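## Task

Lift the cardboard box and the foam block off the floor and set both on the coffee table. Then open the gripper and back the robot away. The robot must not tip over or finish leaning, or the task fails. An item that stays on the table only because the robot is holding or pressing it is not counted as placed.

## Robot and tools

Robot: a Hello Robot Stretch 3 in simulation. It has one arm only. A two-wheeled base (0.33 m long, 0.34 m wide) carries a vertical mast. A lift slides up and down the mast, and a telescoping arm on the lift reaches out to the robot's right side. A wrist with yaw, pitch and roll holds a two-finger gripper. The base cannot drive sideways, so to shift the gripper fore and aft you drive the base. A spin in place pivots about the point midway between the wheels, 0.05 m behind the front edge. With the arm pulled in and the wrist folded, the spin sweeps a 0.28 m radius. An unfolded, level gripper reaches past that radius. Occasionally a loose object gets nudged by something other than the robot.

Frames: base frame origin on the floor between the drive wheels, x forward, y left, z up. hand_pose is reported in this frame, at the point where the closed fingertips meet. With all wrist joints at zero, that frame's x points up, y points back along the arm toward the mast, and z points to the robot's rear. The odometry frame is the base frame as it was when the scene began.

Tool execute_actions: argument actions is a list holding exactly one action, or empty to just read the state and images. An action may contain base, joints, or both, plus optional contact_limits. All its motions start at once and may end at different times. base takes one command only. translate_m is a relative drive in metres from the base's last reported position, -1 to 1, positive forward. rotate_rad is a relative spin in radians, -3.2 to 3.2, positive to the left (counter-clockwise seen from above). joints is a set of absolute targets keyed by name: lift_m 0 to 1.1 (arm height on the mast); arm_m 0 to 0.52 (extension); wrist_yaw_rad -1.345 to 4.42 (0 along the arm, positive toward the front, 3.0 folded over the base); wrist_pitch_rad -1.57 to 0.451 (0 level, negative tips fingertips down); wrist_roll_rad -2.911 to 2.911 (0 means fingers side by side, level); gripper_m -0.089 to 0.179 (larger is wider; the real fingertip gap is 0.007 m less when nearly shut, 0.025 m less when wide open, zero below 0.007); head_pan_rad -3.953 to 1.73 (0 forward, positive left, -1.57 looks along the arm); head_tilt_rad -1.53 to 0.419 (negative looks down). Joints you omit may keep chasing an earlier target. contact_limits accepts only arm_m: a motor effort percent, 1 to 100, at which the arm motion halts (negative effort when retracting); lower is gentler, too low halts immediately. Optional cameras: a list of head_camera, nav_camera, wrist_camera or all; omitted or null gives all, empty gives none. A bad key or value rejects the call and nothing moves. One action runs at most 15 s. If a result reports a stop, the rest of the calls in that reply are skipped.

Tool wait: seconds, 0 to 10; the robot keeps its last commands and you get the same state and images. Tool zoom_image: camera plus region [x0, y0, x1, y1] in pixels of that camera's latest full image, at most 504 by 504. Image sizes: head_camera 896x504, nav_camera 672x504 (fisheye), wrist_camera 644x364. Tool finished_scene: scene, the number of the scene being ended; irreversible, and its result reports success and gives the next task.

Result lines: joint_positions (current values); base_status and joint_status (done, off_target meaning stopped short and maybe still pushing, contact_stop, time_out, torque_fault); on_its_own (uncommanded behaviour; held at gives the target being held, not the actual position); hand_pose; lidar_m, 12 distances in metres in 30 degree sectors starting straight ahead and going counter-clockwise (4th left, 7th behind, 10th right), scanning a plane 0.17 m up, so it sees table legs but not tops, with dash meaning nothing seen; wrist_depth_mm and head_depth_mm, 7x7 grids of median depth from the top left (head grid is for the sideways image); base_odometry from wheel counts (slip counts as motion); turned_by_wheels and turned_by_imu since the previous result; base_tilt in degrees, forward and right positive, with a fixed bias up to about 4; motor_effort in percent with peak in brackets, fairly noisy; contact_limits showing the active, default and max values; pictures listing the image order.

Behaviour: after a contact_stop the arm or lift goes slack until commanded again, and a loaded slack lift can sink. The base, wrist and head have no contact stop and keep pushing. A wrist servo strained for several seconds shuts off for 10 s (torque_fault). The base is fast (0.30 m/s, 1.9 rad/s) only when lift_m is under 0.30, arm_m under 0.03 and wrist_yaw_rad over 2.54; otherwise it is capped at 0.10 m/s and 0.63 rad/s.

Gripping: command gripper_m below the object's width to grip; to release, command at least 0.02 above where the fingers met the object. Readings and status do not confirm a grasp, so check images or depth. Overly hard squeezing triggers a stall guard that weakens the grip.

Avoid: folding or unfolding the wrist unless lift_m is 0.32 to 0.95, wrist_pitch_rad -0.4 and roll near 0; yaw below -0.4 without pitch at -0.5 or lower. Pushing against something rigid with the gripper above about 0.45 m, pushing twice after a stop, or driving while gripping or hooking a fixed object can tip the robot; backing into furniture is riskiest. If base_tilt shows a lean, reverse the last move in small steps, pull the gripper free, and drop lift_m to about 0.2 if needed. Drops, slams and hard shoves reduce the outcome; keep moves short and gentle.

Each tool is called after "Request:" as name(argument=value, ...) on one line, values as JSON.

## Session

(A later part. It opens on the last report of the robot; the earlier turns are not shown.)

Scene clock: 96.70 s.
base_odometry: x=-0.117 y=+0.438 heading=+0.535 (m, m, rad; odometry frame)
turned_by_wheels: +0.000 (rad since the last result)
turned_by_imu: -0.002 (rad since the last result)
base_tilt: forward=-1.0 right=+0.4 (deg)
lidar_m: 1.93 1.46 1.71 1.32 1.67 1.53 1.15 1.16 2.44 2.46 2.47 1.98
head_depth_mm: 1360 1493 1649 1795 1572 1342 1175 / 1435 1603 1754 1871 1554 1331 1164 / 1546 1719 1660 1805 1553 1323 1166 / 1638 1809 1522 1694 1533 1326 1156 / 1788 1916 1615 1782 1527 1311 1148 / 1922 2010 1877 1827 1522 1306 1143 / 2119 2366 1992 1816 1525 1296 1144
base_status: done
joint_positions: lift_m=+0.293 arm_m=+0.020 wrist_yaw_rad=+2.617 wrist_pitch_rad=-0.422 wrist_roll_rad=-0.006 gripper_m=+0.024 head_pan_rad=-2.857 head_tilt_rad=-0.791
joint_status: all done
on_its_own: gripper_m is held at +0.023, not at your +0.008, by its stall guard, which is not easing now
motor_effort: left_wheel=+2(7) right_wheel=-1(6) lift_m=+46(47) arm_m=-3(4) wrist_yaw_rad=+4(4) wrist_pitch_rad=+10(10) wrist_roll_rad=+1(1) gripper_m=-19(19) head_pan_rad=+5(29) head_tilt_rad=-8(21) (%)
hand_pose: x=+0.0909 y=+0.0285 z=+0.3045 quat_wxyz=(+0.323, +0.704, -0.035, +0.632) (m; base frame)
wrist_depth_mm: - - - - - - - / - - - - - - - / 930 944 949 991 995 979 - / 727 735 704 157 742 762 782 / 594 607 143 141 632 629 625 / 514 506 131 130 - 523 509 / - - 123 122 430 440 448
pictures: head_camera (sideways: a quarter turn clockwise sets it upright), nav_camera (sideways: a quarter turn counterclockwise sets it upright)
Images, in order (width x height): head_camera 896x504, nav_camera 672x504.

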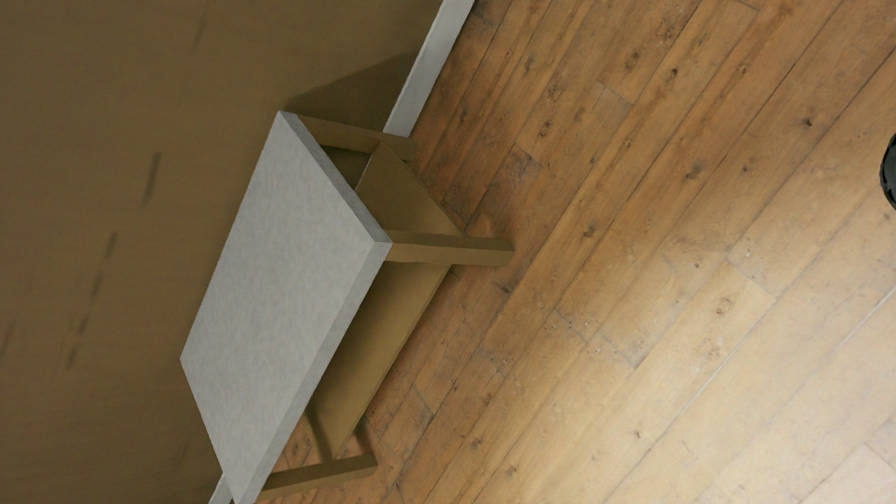

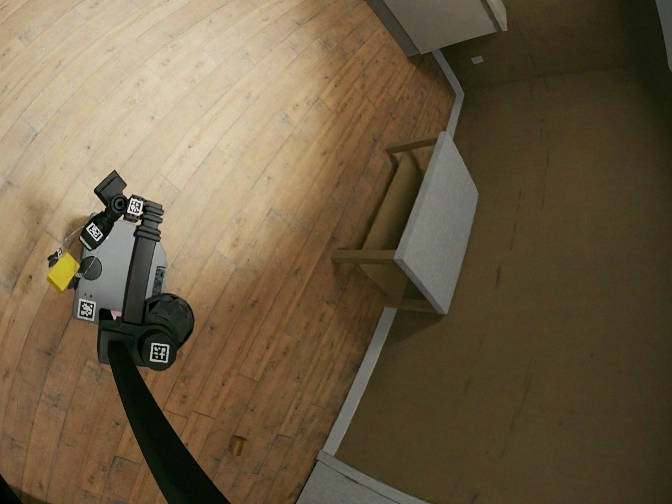

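Request:
execute_actions(actions=[{"base": {"translate_m": -0.72}, "joints": {"lift_m": 0.575, "arm_m": 0.41, "wrist_yaw_rad": 0.0, "head_pan_rad": -2.4, "head_tilt_rad": -1.0}}], cameras=["head_camera", "nav_camera"])

Scene clock: 110.87 s.
base_odometry: x=-0.736 y=+0.071 heading=+0.535 (m, m, rad; odometry frame)
turned_by_wheels: +0.000 (rad since the last result)
turned_by_imu: +0.000 (rad since the last result)
base_tilt: forward=-1.0 right=+0.4 (deg)
lidar_m: 2.63 2.07 1.49 1.45 0.94 0.85 0.85 0.49 1.29 2.20 2.68 2.61
head_depth_mm: 1081 1178 1195 1069 1364 1268 - / 1234 1334 1181 1037 1333 1230 - / 1440 1393 1175 1011 1260 1229 - / 1717 1384 1173 1030 1297 1260 - / 2158 1377 1191 1517 1366 1175 1133 / 2496 1984 1706 1538 1401 1197 1098 / 2454 2081 1763 1545 1312 1209 1095
base_status: done
joint_positions: lift_m=+0.575 arm_m=+0.410 wrist_yaw_rad=+0.003 wrist_pitch_rad=-0.422 wrist_roll_rad=-0.006 gripper_m=+0.024 head_pan_rad=-2.407 head_tilt_rad=-0.988
joint_status: all done
on_its_own: gripper_m is held at +0.023, not at your +0.008, by its stall guard, which is not easing now
motor_effort: left_wheel=+2(6) right_wheel=-1(8) lift_m=+47(49) arm_m=+2(2) wrist_yaw_rad=-4(6) wrist_pitch_rad=+10(10) wrist_roll_rad=+1(1) gripper_m=-19(19) head_pan_rad=+5(46) head_tilt_rad=-6(30) (%)
hand_pose: x=-0.0209 y=-0.7786 z=+0.5865 quat_wxyz=(+0.694, +0.150, -0.689, -0.147) (m; base frame)
wrist_depth_mm: - - - - - - - / - - - - - - - / - - - - - - - / - - - 156 - - - / 945 990 143 142 - - - / 843 829 131 130 - 856 832 / 711 712 690 122 721 742 738
pictures: head_camera (sideways: a quarter turn clockwise sets it upright), nav_camera (sideways: a quarter turn counterclockwise sets it upright)
Images, in order (width x height): head_camera 896x504, nav_camera 672x504.

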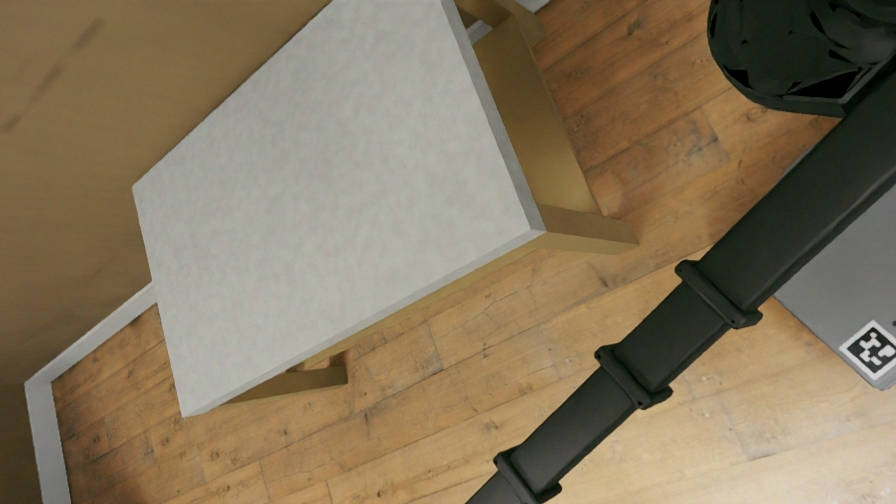

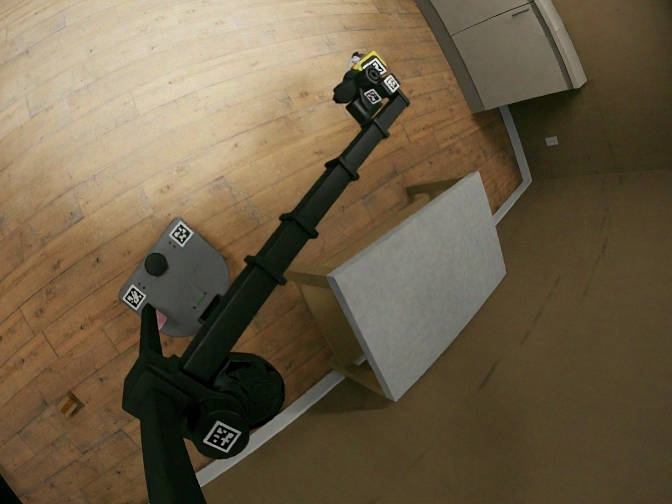

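Request:
execute_actions(actions=[{"base": {"rotate_rad": -0.9}, "joints": {"lift_m": 0.56, "wrist_pitch_rad": -0.8, "head_pan_rad": -1.5, "head_tilt_rad": -0.85}}], cameras=["head_camera", "wrist_camera"])

Scene clock: 115.73 s.
base_odometry: x=-0.736 y=+0.071 heading=-0.365 (m, m, rad; odometry frame)
turned_by_wheels: -0.900 (rad since the last result)
turned_by_imu: -0.915 (rad since the last result)
base_tilt: forward=-1.0 right=+0.5 (deg)
lidar_m: 3.04 2.61 2.85 2.05 1.97 1.21 0.89 0.85 0.87 0.49 1.29 2.26
head_depth_mm: 1048 1124 1210 1159 1271 1304 1155 / 1190 1287 1351 1183 1047 1295 - / 1366 1518 1398 - 971 1222 1145 / 1643 1833 1382 1150 1005 1214 1134 / 2004 2345 1367 1218 1441 1285 1131 / 2470 2647 1558 1680 1459 1269 1125 / 2424 2561 2074 1702 1454 1263 1120
base_status: done
joint_positions: lift_m=+0.560 arm_m=+0.410 wrist_yaw_rad=+0.003 wrist_pitch_rad=-0.809 wrist_roll_rad=-0.006 gripper_m=+0.024 head_pan_rad=-1.507 head_tilt_rad=-0.853
joint_status: all done
on_its_own: gripper_m is held at +0.023, not at your +0.008, by its stall guard, which is not easing now
motor_effort: left_wheel=+2(8) right_wheel=-1(8) lift_m=+35(40) arm_m=+2(2) wrist_yaw_rad=-3(3) wrist_pitch_rad=+4(10) wrist_roll_rad=+1(1) gripper_m=-19(19) head_pan_rad=+5(60) head_tilt_rad=+2(21) (%)
hand_pose: x=-0.0212 y=-0.7142 z=+0.4968 quat_wxyz=(+0.653, +0.280, -0.647, -0.277) (m; base frame)
wrist_depth_mm: 343 338 342 348 353 355 364 / 303 296 297 303 308 309 312 / 539 263 266 267 274 273 278 / 740 236 233 156 243 245 248 / 677 215 143 142 225 221 223 / 634 197 132 131 - 205 204 / 587 184 177 122 183 186 188
pictures: head_camera (sideways: a quarter turn clockwise sets it upright), wrist_camera
Images, in order (width x height): head_camera 896x504, wrist_camera 644x364.

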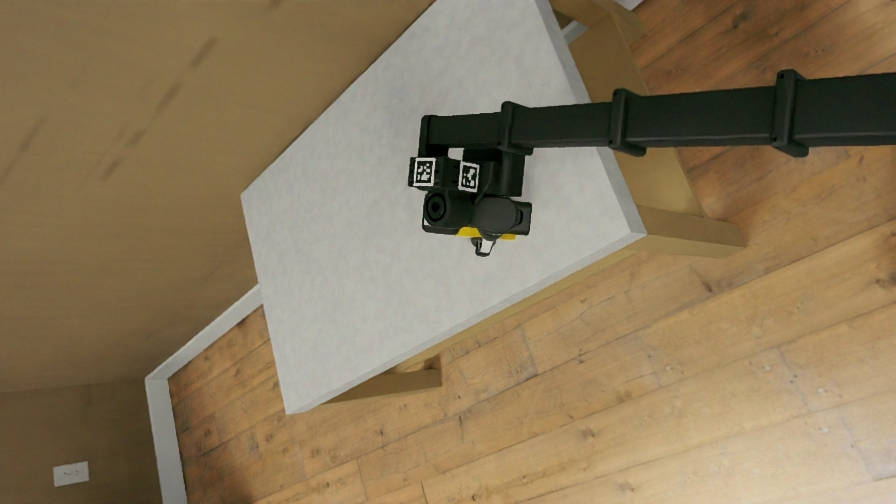

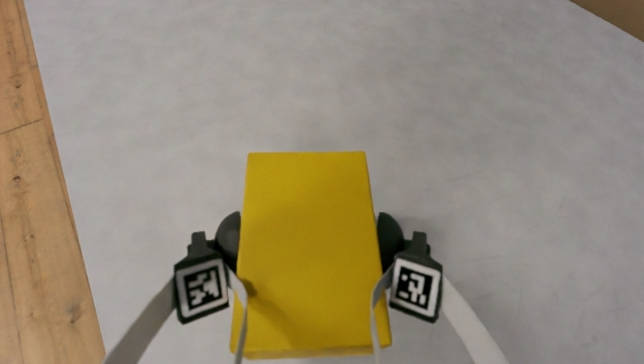

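Request:
execute_actions(actions=[{"joints": {"lift_m": 0.543, "arm_m": 0.45}}], cameras=["wrist_camera"])

Scene clock: 119.17 s.
base_odometry: x=-0.736 y=+0.071 heading=-0.365 (m, m, rad; odometry frame)
turned_by_wheels: +0.000 (rad since the last result)
turned_by_imu: +0.000 (rad since the last result)
base_tilt: forward=-1.1 right=+0.5 (deg)
lidar_m: 3.05 2.61 2.85 2.05 1.97 1.21 0.89 0.85 0.87 0.49 1.28 2.26
head_depth_mm: 1042 1124 1212 1155 1272 1297 1149 / 1186 1294 1362 1164 1032 1296 - / 1377 1520 1393 - 982 1224 1141 / 1629 1844 1386 1136 1005 1216 1134 / 2016 2351 1370 1223 1442 1277 1133 / 2495 2627 1564 1668 1469 1267 1128 / 2423 2584 2057 1710 1452 1269 1122
base_status: not commanded
joint_positions: lift_m=+0.543 arm_m=+0.450 wrist_yaw_rad=+0.003 wrist_pitch_rad=-0.810 wrist_roll_rad=-0.006 gripper_m=+0.024 head_pan_rad=-1.507 head_tilt_rad=-0.853
joint_status: all done
on_its_own: gripper_m is held at +0.023, not at your +0.008, by its stall guard, which is not easing now
motor_effort: left_wheel=+3(2) right_wheel=-1(1) lift_m=+35(33) arm_m=+2(1) wrist_yaw_rad=-3(4) wrist_pitch_rad=+4(4) wrist_roll_rad=+1(1) gripper_m=-19(20) head_pan_rad=+5(4) head_tilt_rad=+1(1) (%)
hand_pose: x=-0.0212 y=-0.7539 z=+0.4797 quat_wxyz=(+0.652, +0.280, -0.647, -0.277) (m; base frame)
wrist_depth_mm: 304 308 311 319 326 328 332 / 267 271 269 274 279 282 287 / 237 241 241 245 247 250 253 / 214 216 212 156 221 224 226 / 197 195 143 143 204 204 204 / 181 180 131 131 - 185 186 / 168 166 163 122 167 171 172
pictures: wrist_camera
Images, in order (width x height): wrist_camera 644x364.

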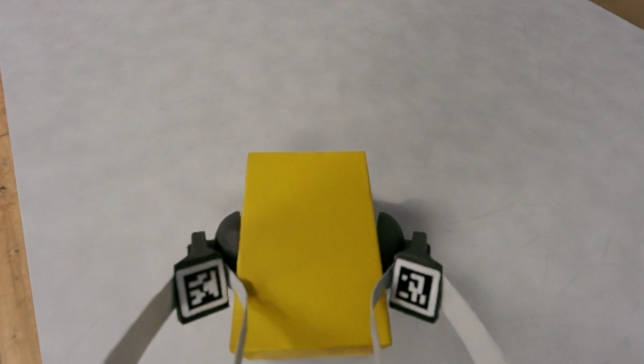

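Request:
execute_actions(actions=[{"joints": {"lift_m": 0.537, "gripper_m": 0.11, "head_pan_rad": -3.75, "head_tilt_rad": -1.05}}], cameras=["head_camera", "wrist_camera"])

Scene clock: 124.03 s.
base_odometry: x=-0.736 y=+0.071 heading=-0.365 (m, m, rad; odometry frame)
turned_by_wheels: +0.000 (rad since the last result)
turned_by_imu: -0.001 (rad since the last result)
base_tilt: forward=-1.0 right=+0.5 (deg)
lidar_m: 3.05 2.60 2.85 2.05 1.97 1.21 0.89 0.85 0.87 0.49 1.29 2.26
head_depth_mm: 1775 1960 - - 1316 1221 1112 / 1845 1985 1732 1540 - 1199 1107 / 1951 1975 1723 1499 1364 - 1105 / 1925 1978 1718 1504 1380 - - / 1540 1801 1689 1486 1381 - - / 1312 1488 1627 1477 1365 1184 - / 1138 1265 1429 1471 1318 1193 1128
base_status: not commanded
joint_positions: lift_m=+0.537 arm_m=+0.450 wrist_yaw_rad=+0.003 wrist_pitch_rad=-0.810 wrist_roll_rad=-0.006 gripper_m=+0.110 head_pan_rad=-3.743 head_tilt_rad=-1.037
joint_status: all done
motor_effort: left_wheel=+1(2) right_wheel=-1(1) lift_m=+35(35) arm_m=+2(2) wrist_yaw_rad=-4(3) wrist_pitch_rad=+4(4) wrist_roll_rad=+1(1) gripper_m=+0(82) head_pan_rad=-5(59) head_tilt_rad=-8(29) (%)
hand_pose: x=-0.0212 y=-0.7539 z=+0.4737 quat_wxyz=(+0.652, +0.281, -0.647, -0.277) (m; base frame)
wrist_depth_mm: 297 299 302 308 313 314 321 / 259 263 265 266 271 274 276 / 230 232 236 237 239 242 244 / 207 208 206 159 213 216 220 / 188 191 166 145 196 196 198 / 176 177 136 132 176 181 182 / 164 158 157 125 162 165 167
pictures: head_camera (sideways: a quarter turn clockwise sets it upright), wrist_camera
Images, in order (width x height): head_camera 896x504, wrist_camera 644x364.

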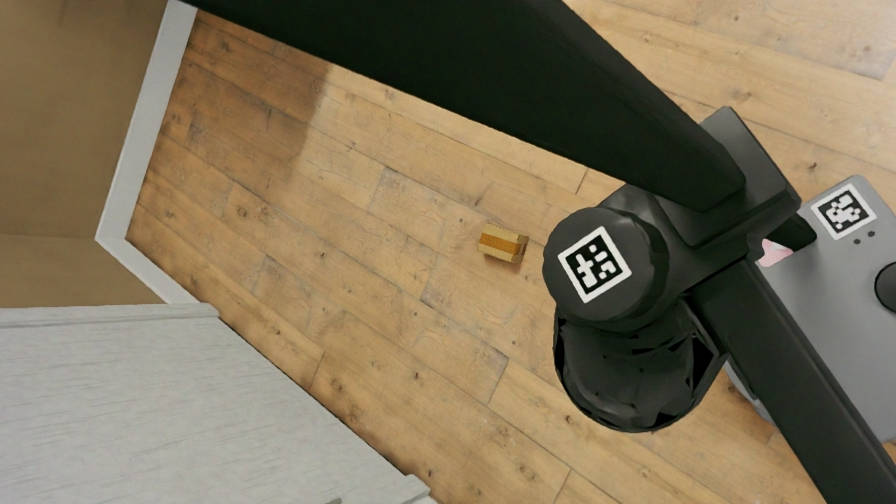

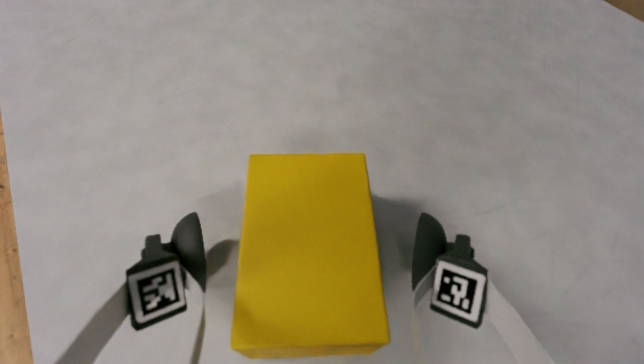

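The foam block is on the table. Now I'll measure the box.

Request:
zoom_image(camera="head_camera", region=[460, 206, 544, 282])

Region (460, 206, 544, 282) of head_camera's 896x504 image, scaled by 6.000, with more detail than that image has; it fills the top 456 rows of this view, and the rest is white.

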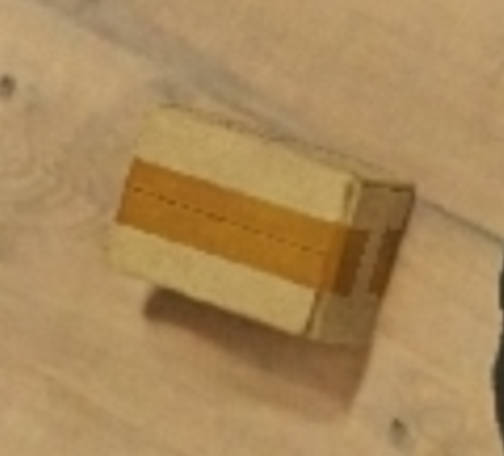

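Request:
execute_actions(actions=[{"joints": {"wrist_pitch_rad": -0.15, "arm_m": 0.36, "gripper_m": 0.135, "head_pan_rad": -1.8, "head_tilt_rad": -1.0}}], cameras=["nav_camera"])

Scene clock: 138.53 s.
base_odometry: x=-0.736 y=+0.071 heading=-0.365 (m, m, rad; odometry frame)
turned_by_wheels: +0.000 (rad since the last result)
turned_by_imu: -0.001 (rad since the last result)
base_tilt: forward=-1.1 right=+0.5 (deg)
lidar_m: 3.06 2.61 2.85 2.04 1.96 1.21 0.89 0.85 0.87 0.49 1.29 2.26
head_depth_mm: 854 954 1089 1262 1358 1232 1114 / 927 1052 1157 1396 1373 1229 1126 / 1015 1166 1154 1338 1383 - - / 1126 1281 1157 1039 1314 1218 - / 1266 1345 1174 960 1237 1214 1119 / 1434 1338 1161 1033 1342 1215 1094 / 1660 1330 1144 1492 1337 1198 1088
base_status: not commanded
joint_positions: lift_m=+0.537 arm_m=+0.360 wrist_yaw_rad=+0.003 wrist_pitch_rad=-0.173 wrist_roll_rad=-0.006 gripper_m=+0.135 head_pan_rad=-1.807 head_tilt_rad=-1.001
joint_status: all done
motor_effort: left_wheel=+2(2) right_wheel=-1(1) lift_m=+35(35) arm_m=-3(3) wrist_yaw_rad=-4(2) wrist_pitch_rad=+10(10) wrist_roll_rad=+1(1) gripper_m=+0(78) head_pan_rad=+5(61) head_tilt_rad=+1(6) (%)
hand_pose: x=-0.0208 y=-0.7535 z=+0.6082 quat_wxyz=(+0.707, +0.062, -0.702, -0.060) (m; base frame)
wrist_depth_mm: - - - 875 610 479 389 / - - - 913 638 498 407 / - - - 913 664 513 412 / - 693 686 672 651 522 418 / - 503 490 492 496 501 431 / - - 376 375 378 402 383 / 875 293 304 308 306 298 312
pictures: nav_camera (sideways: a quarter turn counterclockwise sets it upright)
Images, in order (width x height): nav_camera 672x504.

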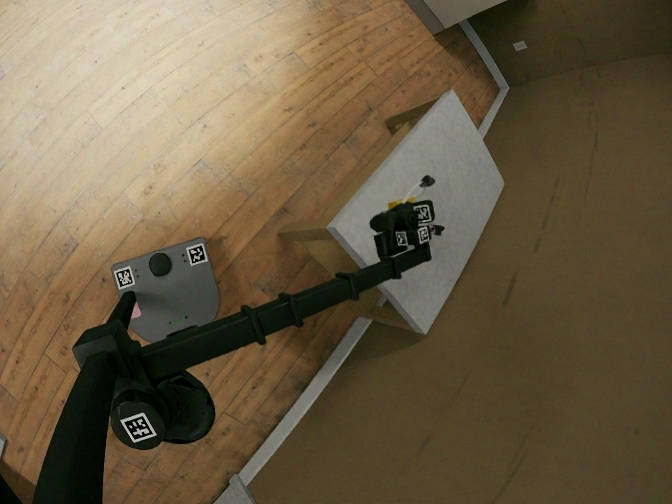

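Request:
execute_actions(actions=[{"base": {"rotate_rad": -0.65}, "joints": {"lift_m": 0.44, "arm_m": 0.34}}], cameras=["nav_camera"])

Scene clock: 141.37 s.
base_odometry: x=-0.736 y=+0.071 heading=-1.015 (m, m, rad; odometry frame)
turned_by_wheels: -0.650 (rad since the last result)
turned_by_imu: -0.661 (rad since the last result)
base_tilt: forward=-1.0 right=+0.5 (deg)
lidar_m: 2.21 2.73 2.61 2.63 2.14 1.49 1.41 0.93 0.85 0.86 0.49 1.29
head_depth_mm: 747 868 1041 1304 1376 1231 1121 / 760 886 1063 1336 1370 1229 1129 / 771 900 1091 1379 1368 1243 - / 785 919 1114 1348 1357 1222 - / 799 940 1141 - 1349 1211 1121 / 811 962 1149 1388 1348 1208 1094 / 828 980 1112 1044 1221 1182 1093
base_status: done
joint_positions: lift_m=+0.440 arm_m=+0.340 wrist_yaw_rad=+0.003 wrist_pitch_rad=-0.172 wrist_roll_rad=-0.006 gripper_m=+0.135 head_pan_rad=-1.807 head_tilt_rad=-1.001
joint_status: all done
motor_effort: left_wheel=+2(8) right_wheel=-1(8) lift_m=+35(31) arm_m=-3(4) wrist_yaw_rad=-3(2) wrist_pitch_rad=+10(10) wrist_roll_rad=+1(1) gripper_m=+0(0) head_pan_rad=+5(5) head_tilt_rad=+1(0) (%)
hand_pose: x=-0.0209 y=-0.7336 z=+0.5114 quat_wxyz=(+0.707, +0.062, -0.702, -0.060) (m; base frame)
wrist_depth_mm: 385 349 306 284 263 241 223 / 417 368 331 298 277 252 232 / 447 392 352 319 287 261 242 / 404 412 372 334 303 278 254 / 288 304 375 357 319 288 266 / 222 - 396 385 344 298 280 / - 533 406 407 357 331 290
pictures: nav_camera (sideways: a quarter turn counterclockwise sets it upright)
Images, in order (width x height): nav_camera 672x504.

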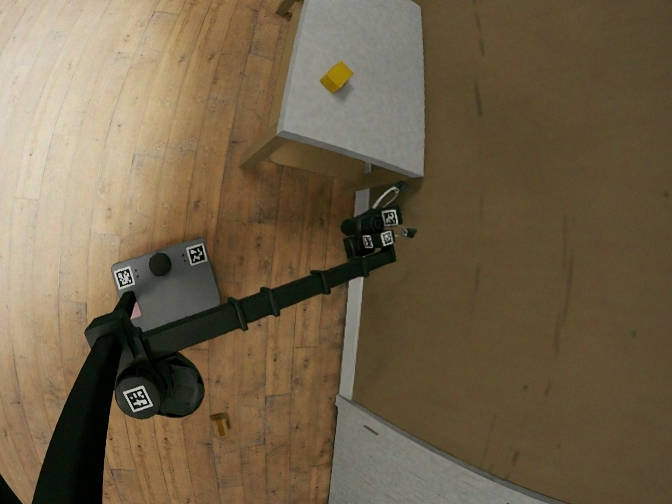

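Request:
execute_actions(actions=[{"base": {"rotate_rad": -1.442}, "joints": {"lift_m": 0.15, "arm_m": 0.415, "wrist_pitch_rad": -0.8, "wrist_yaw_rad": -0.33, "head_pan_rad": -1.6, "head_tilt_rad": -1.05}}], cameras=["head_camera", "wrist_camera"])

Scene clock: 145.60 s.
base_odometry: x=-0.736 y=+0.071 heading=-2.457 (m, m, rad; odometry frame)
turned_by_wheels: -1.442 (rad since the last result)
turned_by_imu: -1.466 (rad since the last result)
base_tilt: forward=-1.1 right=+0.5 (deg)
lidar_m: 0.86 0.49 1.29 2.26 3.04 2.61 2.85 2.05 1.49 1.21 0.89 0.85
head_depth_mm: 1789 1968 1739 1517 1353 1221 1113 / 1876 1994 1718 1520 1350 1214 1126 / 1979 1988 1721 1506 1338 1210 - / 1740 1935 1698 1522 1318 1203 - / 1430 1659 1688 1487 1331 1203 1096 / 1226 1393 1586 1488 1325 1196 1093 / 1070 1196 1355 1461 1318 1194 1091
base_status: done
joint_positions: lift_m=+0.150 arm_m=+0.415 wrist_yaw_rad=-0.327 wrist_pitch_rad=-0.807 wrist_roll_rad=-0.006 gripper_m=+0.135 head_pan_rad=-1.607 head_tilt_rad=-1.037
joint_status: all done
motor_effort: left_wheel=+2(10) right_wheel=-1(8) lift_m=+34(38) arm_m=+2(2) wrist_yaw_rad=-4(5) wrist_pitch_rad=+3(8) wrist_roll_rad=+1(1) gripper_m=+0(1) head_pan_rad=+5(28) head_tilt_rad=-8(16) (%)
hand_pose: x=-0.0729 y=-0.7110 z=+0.0871 quat_wxyz=(+0.599, +0.170, -0.685, -0.380) (m; base frame)
wrist_depth_mm: 401 408 410 421 427 426 437 / 352 355 359 368 370 372 376 / 311 319 320 321 324 333 335 / 280 283 287 293 292 295 300 / 255 261 261 252 234 265 269 / 234 - 237 197 194 248 244 / 217 215 219 182 179 221 226
pictures: head_camera (sideways: a quarter turn clockwise sets it upright), wrist_camera
Images, in order (width x height): head_camera 896x504, wrist_camera 644x364.

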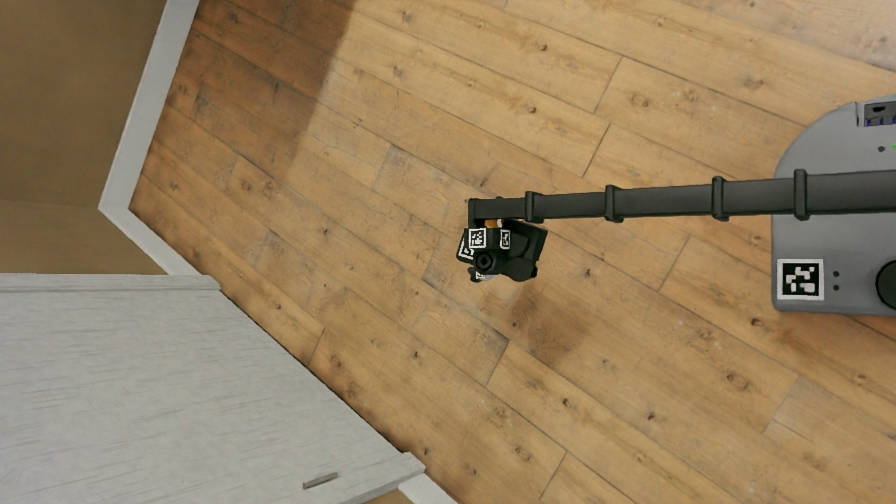

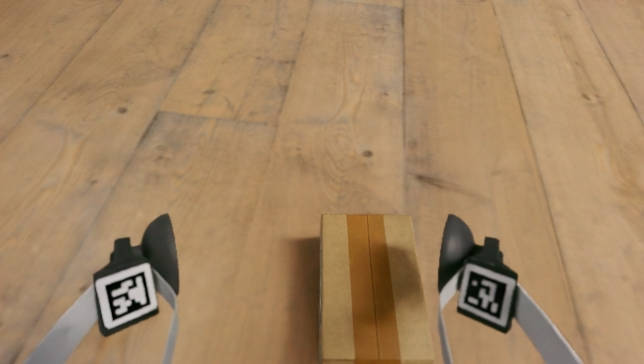

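Request:
execute_actions(actions=[{"base": {"translate_m": -0.036}, "joints": {"lift_m": 0.087, "arm_m": 0.403, "gripper_m": 0.165}}], cameras=["wrist_camera"])

Scene clock: 148.73 s.
base_odometry: x=-0.708 y=+0.093 heading=-2.457 (m, m, rad; odometry frame)
turned_by_wheels: +0.000 (rad since the last result)
turned_by_imu: +0.000 (rad since the last result)
base_tilt: forward=-1.1 right=+0.4 (deg)
lidar_m: 0.90 0.52 1.31 2.28 3.01 2.57 2.83 2.03 1.47 1.26 0.92 0.88
head_depth_mm: 1774 1950 1731 1522 1353 1220 1111 / 1859 2000 1731 1521 1345 1216 1122 / 1965 1983 1720 1504 1347 1206 - / 1826 1942 1706 1526 1312 1215 - / 1474 1709 1685 1488 1328 1199 1095 / 1269 1445 1626 1491 1324 1198 1095 / 1111 1236 1407 1464 1318 1190 1084
base_status: done
joint_positions: lift_m=+0.087 arm_m=+0.403 wrist_yaw_rad=-0.327 wrist_pitch_rad=-0.808 wrist_roll_rad=-0.006 gripper_m=+0.165 head_pan_rad=-1.607 head_tilt_rad=-1.037
joint_status: all done
motor_effort: left_wheel=+2(4) right_wheel=-2(8) lift_m=+35(32) arm_m=-3(3) wrist_yaw_rad=-3(3) wrist_pitch_rad=+3(3) wrist_roll_rad=+1(1) gripper_m=+0(83) head_pan_rad=+4(5) head_tilt_rad=-7(7) (%)
hand_pose: x=-0.0729 y=-0.6994 z=+0.0241 quat_wxyz=(+0.599, +0.170, -0.685, -0.380) (m; base frame)
wrist_depth_mm: 295 299 305 312 312 316 323 / 260 262 266 268 274 277 279 / 231 234 235 239 241 244 247 / 208 210 207 153 215 218 219 / 192 194 185 140 195 201 198 / - 176 132 128 178 - 182 / 157 160 121 118 165 163 167
pictures: wrist_camera
Images, in order (width x height): wrist_camera 644x364.

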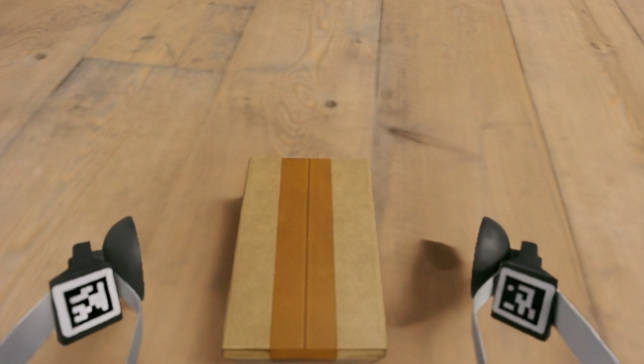

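Request:
execute_actions(actions=[{"joints": {"gripper_m": 0.026}}], cameras=["wrist_camera"])

Scene clock: 151.87 s.
base_odometry: x=-0.708 y=+0.093 heading=-2.457 (m, m, rad; odometry frame)
turned_by_wheels: +0.000 (rad since the last result)
turned_by_imu: +0.000 (rad since the last result)
base_tilt: forward=-1.0 right=+0.5 (deg)
lidar_m: 0.90 0.52 1.31 2.28 3.02 2.58 2.83 2.03 1.47 1.25 0.92 0.88
head_depth_mm: 1777 1952 1731 1523 1355 1224 1110 / 1846 1994 1721 1512 1350 1212 1121 / 1957 2007 1723 1503 1347 1210 - / 1821 1938 1701 1518 1319 1203 - / 1474 1705 1696 1493 1337 1199 1098 / 1272 1438 1626 1487 1319 1200 1091 / 1115 1243 1408 1466 1323 1193 1087
base_status: not commanded
joint_positions: lift_m=+0.087 arm_m=+0.403 wrist_yaw_rad=-0.327 wrist_pitch_rad=-0.808 wrist_roll_rad=-0.006 gripper_m=+0.027 head_pan_rad=-1.607 head_tilt_rad=-1.037
joint_status: all done
motor_effort: left_wheel=+2(2) right_wheel=-2(1) lift_m=+35(34) arm_m=-3(3) wrist_yaw_rad=-2(5) wrist_pitch_rad=+3(3) wrist_roll_rad=+1(1) gripper_m=-21(94) head_pan_rad=+4(5) head_tilt_rad=-7(6) (%)
hand_pose: x=-0.0729 y=-0.6994 z=+0.0241 quat_wxyz=(+0.599, +0.170, -0.685, -0.380) (m; base frame)
wrist_depth_mm: 298 301 306 309 315 318 325 / 262 261 268 271 273 277 281 / 232 233 236 239 241 245 246 / 207 210 207 155 216 219 221 / 189 190 141 140 197 198 199 / 173 176 127 128 133 181 181 / 160 161 121 120 162 166 167
pictures: wrist_camera
Images, in order (width x height): wrist_camera 644x364.

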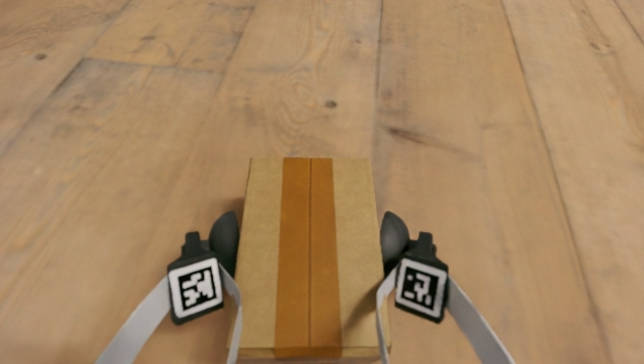

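Request:
execute_actions(actions=[{"base": {"rotate_rad": 1.43}, "joints": {"lift_m": 0.562, "arm_m": 0.43, "wrist_yaw_rad": 0.0, "head_pan_rad": -1.2, "head_tilt_rad": -0.85}}], cameras=["all"])

Scene clock: 162.20 s.
base_odometry: x=-0.708 y=+0.093 heading=-1.027 (m, m, rad; odometry frame)
turned_by_wheels: +1.430 (rad since the last result)
turned_by_imu: +1.452 (rad since the last result)
base_tilt: forward=-1.0 right=+0.5 (deg)
lidar_m: 2.23 2.73 2.58 2.59 2.14 1.47 1.49 0.97 0.88 0.89 0.52 1.31
head_depth_mm: 813 897 1001 1091 1342 1296 - / 876 972 1093 1230 1429 1302 1150 / 948 1065 1211 1172 1419 1284 1141 / 1034 1173 1309 1135 1275 1287 1137 / 1134 1298 1373 1126 992 1215 1128 / 1254 1464 1359 1090 1021 1271 1127 / 1408 1672 1345 1136 1423 1268 1121
base_status: done
joint_positions: lift_m=+0.562 arm_m=+0.430 wrist_yaw_rad=-0.003 wrist_pitch_rad=-0.813 wrist_roll_rad=-0.006 gripper_m=+0.030 head_pan_rad=-1.207 head_tilt_rad=-0.853
joint_status: all done
motor_effort: left_wheel=-2(7) right_wheel=+2(7) lift_m=+47(51) arm_m=+2(3) wrist_yaw_rad=+3(8) wrist_pitch_rad=+6(6) wrist_roll_rad=+1(1) gripper_m=-19(19) head_pan_rad=+5(41) head_tilt_rad=+1(25) (%)
hand_pose: x=-0.0220 y=-0.7334 z=+0.4978 quat_wxyz=(+0.651, +0.280, -0.648, -0.280) (m; base frame)
wrist_depth_mm: 332 338 311 278 252 229 210 / 294 296 357 330 289 260 237 / 262 275 417 384 339 300 268 / 240 301 450 161 410 357 315 / 232 533 145 142 466 436 370 / 472 493 128 128 135 564 465 / 445 460 120 118 594 607 578
pictures: head_camera (sideways: a quarter turn clockwise sets it upright), nav_camera (sideways: a quarter turn counterclockwise sets it upright), wrist_camera
Images, in order (width x height): head_camera 896x504, nav_camera 672x504, wrist_camera 644x364.

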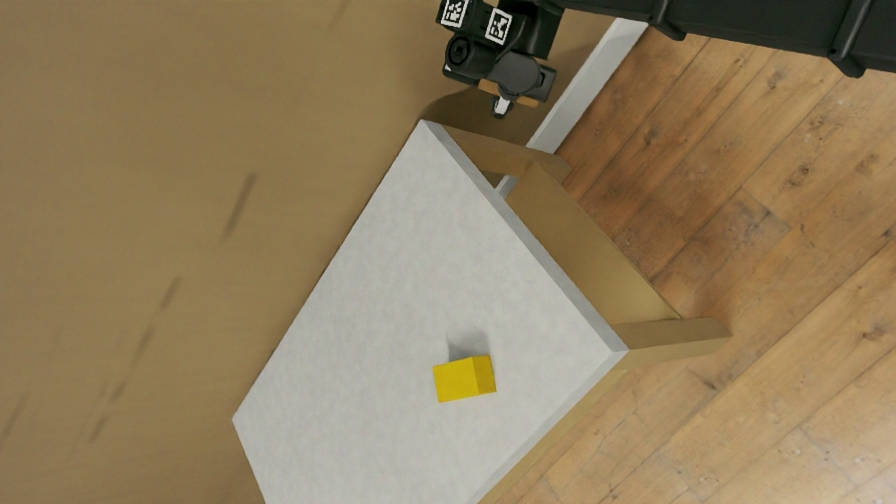

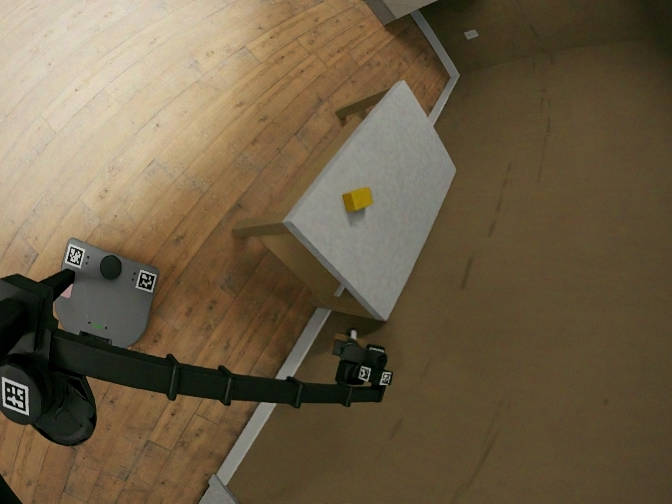

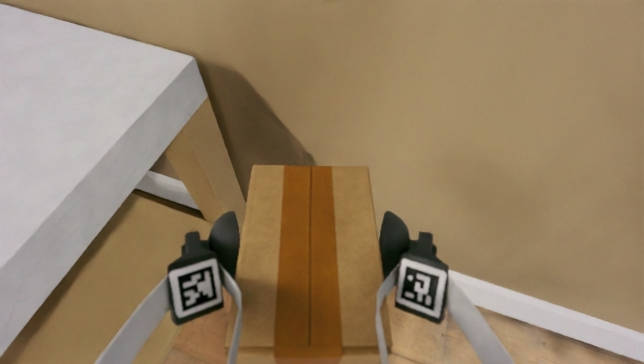

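Request:
execute_actions(actions=[{"base": {"rotate_rad": 0.42}, "joints": {"lift_m": 0.566, "arm_m": 0.50, "head_pan_rad": -1.45}}], cameras=["head_camera", "wrist_camera"])

Scene clock: 165.90 s.
base_odometry: x=-0.708 y=+0.093 heading=-0.607 (m, m, rad; odometry frame)
turned_by_wheels: +0.420 (rad since the last result)
turned_by_imu: +0.426 (rad since the last result)
base_tilt: forward=-1.1 right=+0.5 (deg)
lidar_m: 2.54 2.58 2.60 2.04 1.47 1.78 1.03 0.88 0.88 0.52 1.31 2.21
head_depth_mm: 918 998 1106 1190 1371 1304 1152 / 1015 1110 1231 - 1350 - - / 1125 1257 1349 1083 1252 1290 1139 / 1270 1437 1384 1131 1002 1230 1141 / 1455 1640 1365 1103 1251 1257 1130 / 1712 2033 1362 1184 1459 1270 1132 / 2065 2439 1395 1633 1453 1265 1122
base_status: done
joint_positions: lift_m=+0.566 arm_m=+0.500 wrist_yaw_rad=-0.002 wrist_pitch_rad=-0.813 wrist_roll_rad=-0.006 gripper_m=+0.030 head_pan_rad=-1.443 head_tilt_rad=-0.853
joint_status: all done
motor_effort: left_wheel=-1(9) right_wheel=+1(10) lift_m=+47(43) arm_m=+2(3) wrist_yaw_rad=+3(4) wrist_pitch_rad=+6(6) wrist_roll_rad=+1(1) gripper_m=-19(20) head_pan_rad=-5(32) head_tilt_rad=+2(3) (%)
hand_pose: x=-0.0220 y=-0.8033 z=+0.5017 quat_wxyz=(+0.651, +0.280, -0.647, -0.280) (m; base frame)
wrist_depth_mm: 336 344 355 350 357 317 270 / 297 303 304 308 310 320 289 / 268 267 271 273 274 281 288 / 239 241 237 161 248 250 254 / 217 219 146 143 223 227 236 / 195 202 128 128 134 207 394 / 182 186 120 117 186 191 489
pictures: head_camera (sideways: a quarter turn clockwise sets it upright), wrist_camera
Images, in order (width x height): head_camera 896x504, wrist_camera 644x364.

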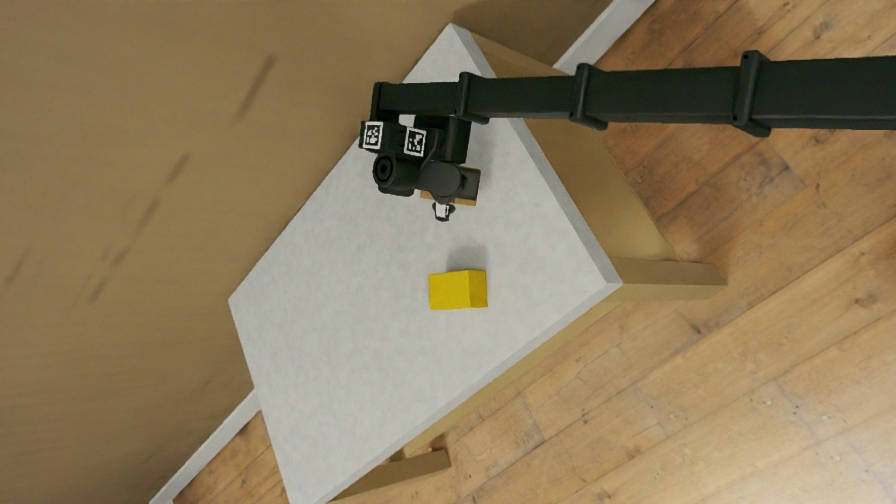

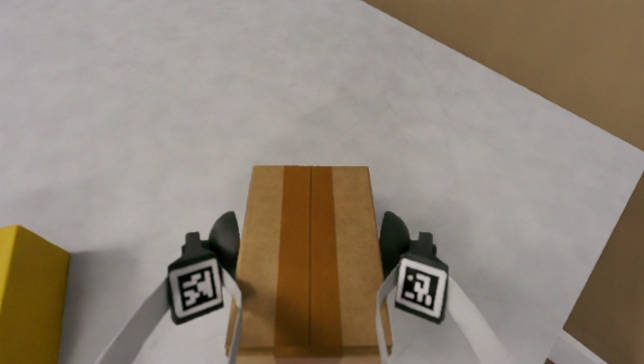

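Request:
execute_actions(actions=[{"joints": {"lift_m": 0.532, "wrist_pitch_rad": -0.69}}], cameras=["wrist_camera"])

Scene clock: 170.60 s.
base_odometry: x=-0.708 y=+0.093 heading=-0.607 (m, m, rad; odometry frame)
turned_by_wheels: +0.000 (rad since the last result)
turned_by_imu: -0.001 (rad since the last result)
base_tilt: forward=-1.1 right=+0.5 (deg)
lidar_m: 2.54 2.58 2.60 2.03 1.47 1.79 1.02 0.88 0.88 0.52 1.31 2.21
head_depth_mm: 917 1000 1103 1189 1368 1300 1147 / 1011 1111 1243 1187 1349 - - / 1129 1260 1347 1095 1254 1290 1138 / 1272 1431 1385 1131 1003 1231 1139 / 1453 1647 1375 1110 1246 1257 1130 / 1712 2013 1357 1182 1463 1272 1125 / 2058 2427 1395 1633 1452 1268 1118
base_status: not commanded
joint_positions: lift_m=+0.532 arm_m=+0.500 wrist_yaw_rad=-0.002 wrist_pitch_rad=-0.713 wrist_roll_rad=-0.006 gripper_m=+0.030 head_pan_rad=-1.443 head_tilt_rad=-0.853
joint_status: all done
motor_effort: left_wheel=-1(1) right_wheel=+2(2) lift_m=+36(43) arm_m=+2(2) wrist_yaw_rad=+3(3) wrist_pitch_rad=+11(13) wrist_roll_rad=+1(1) gripper_m=-19(19) head_pan_rad=-4(5) head_tilt_rad=+2(1) (%)
hand_pose: x=-0.0220 y=-0.8227 z=+0.4850 quat_wxyz=(+0.665, +0.247, -0.660, -0.247) (m; base frame)
wrist_depth_mm: 355 363 369 370 358 300 256 / 301 301 306 312 315 319 275 / 258 263 259 265 272 274 282 / 226 230 225 162 235 236 241 / 202 204 146 143 210 211 213 / 182 183 128 129 132 190 191 / 166 167 120 117 168 173 175
pictures: wrist_camera
Images, in order (width x height): wrist_camera 644x364.

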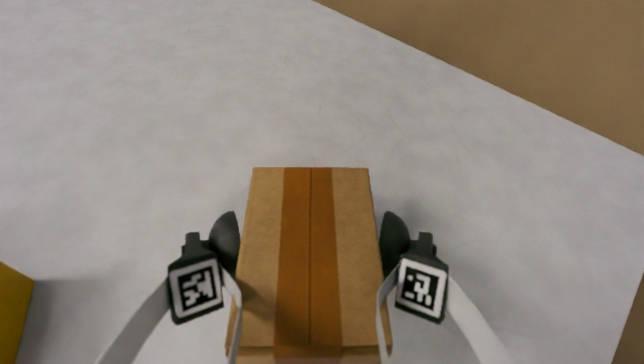

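Request:
execute_actions(actions=[{"joints": {"lift_m": 0.526, "gripper_m": 0.11}}], cameras=["wrist_camera"])

Scene clock: 172.93 s.
base_odometry: x=-0.708 y=+0.093 heading=-0.607 (m, m, rad; odometry frame)
turned_by_wheels: +0.000 (rad since the last result)
turned_by_imu: +0.000 (rad since the last result)
base_tilt: forward=-1.1 right=+0.4 (deg)
lidar_m: 2.54 2.58 2.61 2.04 1.47 1.78 1.02 0.88 0.88 0.52 1.31 2.21
head_depth_mm: 918 997 1102 1186 1368 1307 1151 / 1007 1111 1239 1201 1357 1322 - / 1123 1251 1344 1101 1250 1287 1141 / 1272 1446 1380 1121 1007 1233 1136 / 1458 1646 1371 1110 1250 1259 1126 / 1722 2015 1359 1182 1459 1271 1126 / 2059 2422 1401 1638 1447 1263 1116
base_status: not commanded
joint_positions: lift_m=+0.526 arm_m=+0.500 wrist_yaw_rad=-0.002 wrist_pitch_rad=-0.707 wrist_roll_rad=-0.006 gripper_m=+0.110 head_pan_rad=-1.443 head_tilt_rad=-0.853
joint_status: all done
motor_effort: left_wheel=-2(2) right_wheel=+2(2) lift_m=+35(41) arm_m=+2(2) wrist_yaw_rad=+4(3) wrist_pitch_rad=+8(11) wrist_roll_rad=+1(1) gripper_m=+0(80) head_pan_rad=-5(5) head_tilt_rad=+0(1) (%)
hand_pose: x=-0.0220 y=-0.8239 z=+0.4801 quat_wxyz=(+0.665, +0.245, -0.661, -0.245) (m; base frame)
wrist_depth_mm: 352 354 360 367 355 303 257 / 294 298 302 306 312 312 277 / 255 256 256 258 261 269 277 / 223 223 220 164 230 235 234 / 197 201 193 145 204 205 207 / 178 182 135 130 180 184 186 / 164 160 122 119 163 167 171
pictures: wrist_camera
Images, in order (width x height): wrist_camera 644x364.

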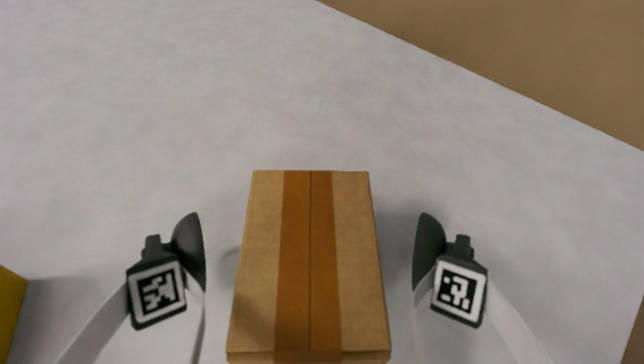

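Request:
execute_actions(actions=[{"joints": {"lift_m": 0.64, "arm_m": 0.12}}], cameras=["head_camera", "nav_camera"])

Scene clock: 177.50 s.
base_odometry: x=-0.708 y=+0.093 heading=-0.607 (m, m, rad; odometry frame)
turned_by_wheels: +0.000 (rad since the last result)
turned_by_imu: -0.001 (rad since the last result)
base_tilt: forward=-1.0 right=+0.5 (deg)
lidar_m: 2.55 2.58 2.61 2.04 1.47 1.79 1.02 0.88 0.88 0.52 1.31 2.21
head_depth_mm: 920 997 1103 1183 1368 1302 1151 / 1008 1113 1235 1148 1374 - 1144 / 1126 1254 1350 1107 1041 - 1139 / 1269 1434 1385 1135 999 1226 1132 / 1452 1640 1370 1106 1249 1254 1132 / 1712 2021 1355 1180 1454 1273 1126 / 2062 2420 1391 1631 1458 1264 1121
base_status: not commanded
joint_positions: lift_m=+0.640 arm_m=+0.120 wrist_yaw_rad=-0.002 wrist_pitch_rad=-0.706 wrist_roll_rad=-0.006 gripper_m=+0.110 head_pan_rad=-1.443 head_tilt_rad=-0.853
joint_status: all done
motor_effort: left_wheel=-3(2) right_wheel=+2(2) lift_m=+46(50) arm_m=-3(4) wrist_yaw_rad=+2(3) wrist_pitch_rad=+7(7) wrist_roll_rad=+1(1) gripper_m=+0(0) head_pan_rad=-5(5) head_tilt_rad=+2(2) (%)
hand_pose: x=-0.0220 y=-0.4446 z=+0.5940 quat_wxyz=(+0.665, +0.245, -0.661, -0.245) (m; base frame)
wrist_depth_mm: 585 601 599 599 611 552 457 / 520 478 491 477 531 594 489 / - 423 425 437 705 650 531 / 927 391 375 438 834 712 591 / 839 866 357 695 869 800 644 / 735 767 475 752 757 760 698 / 696 676 674 693 682 706 708
pictures: head_camera (sideways: a quarter turn clockwise sets it upright), nav_camera (sideways: a quarter turn counterclockwise sets it upright)
Images, in order (width x height): head_camera 896x504, nav_camera 672x504.

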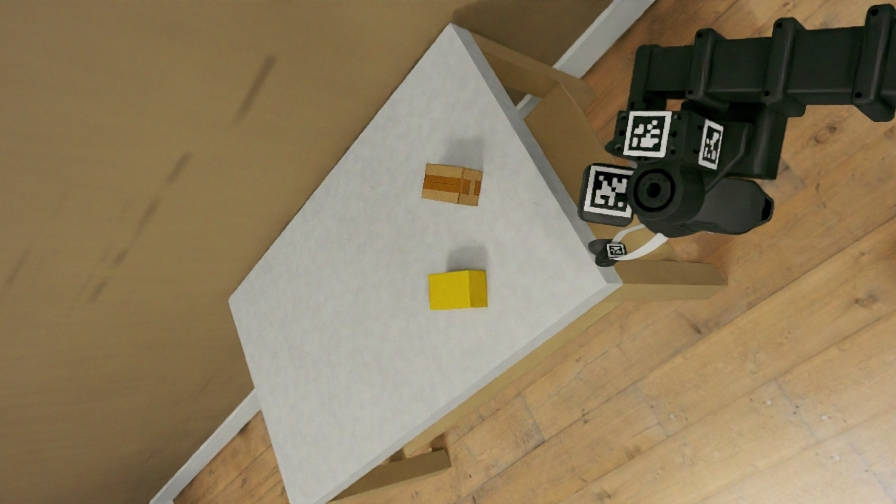

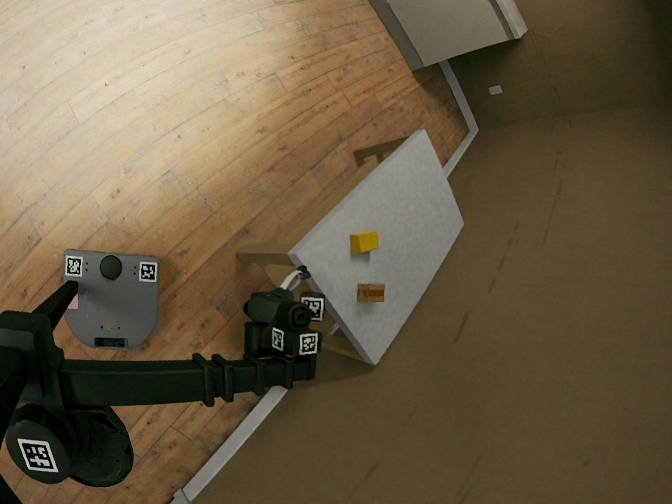

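Both objects are resting on the coffee table and the gripper is clear of them.

Request:
finished_scene(scene=1)

The scene is finished: the task was done.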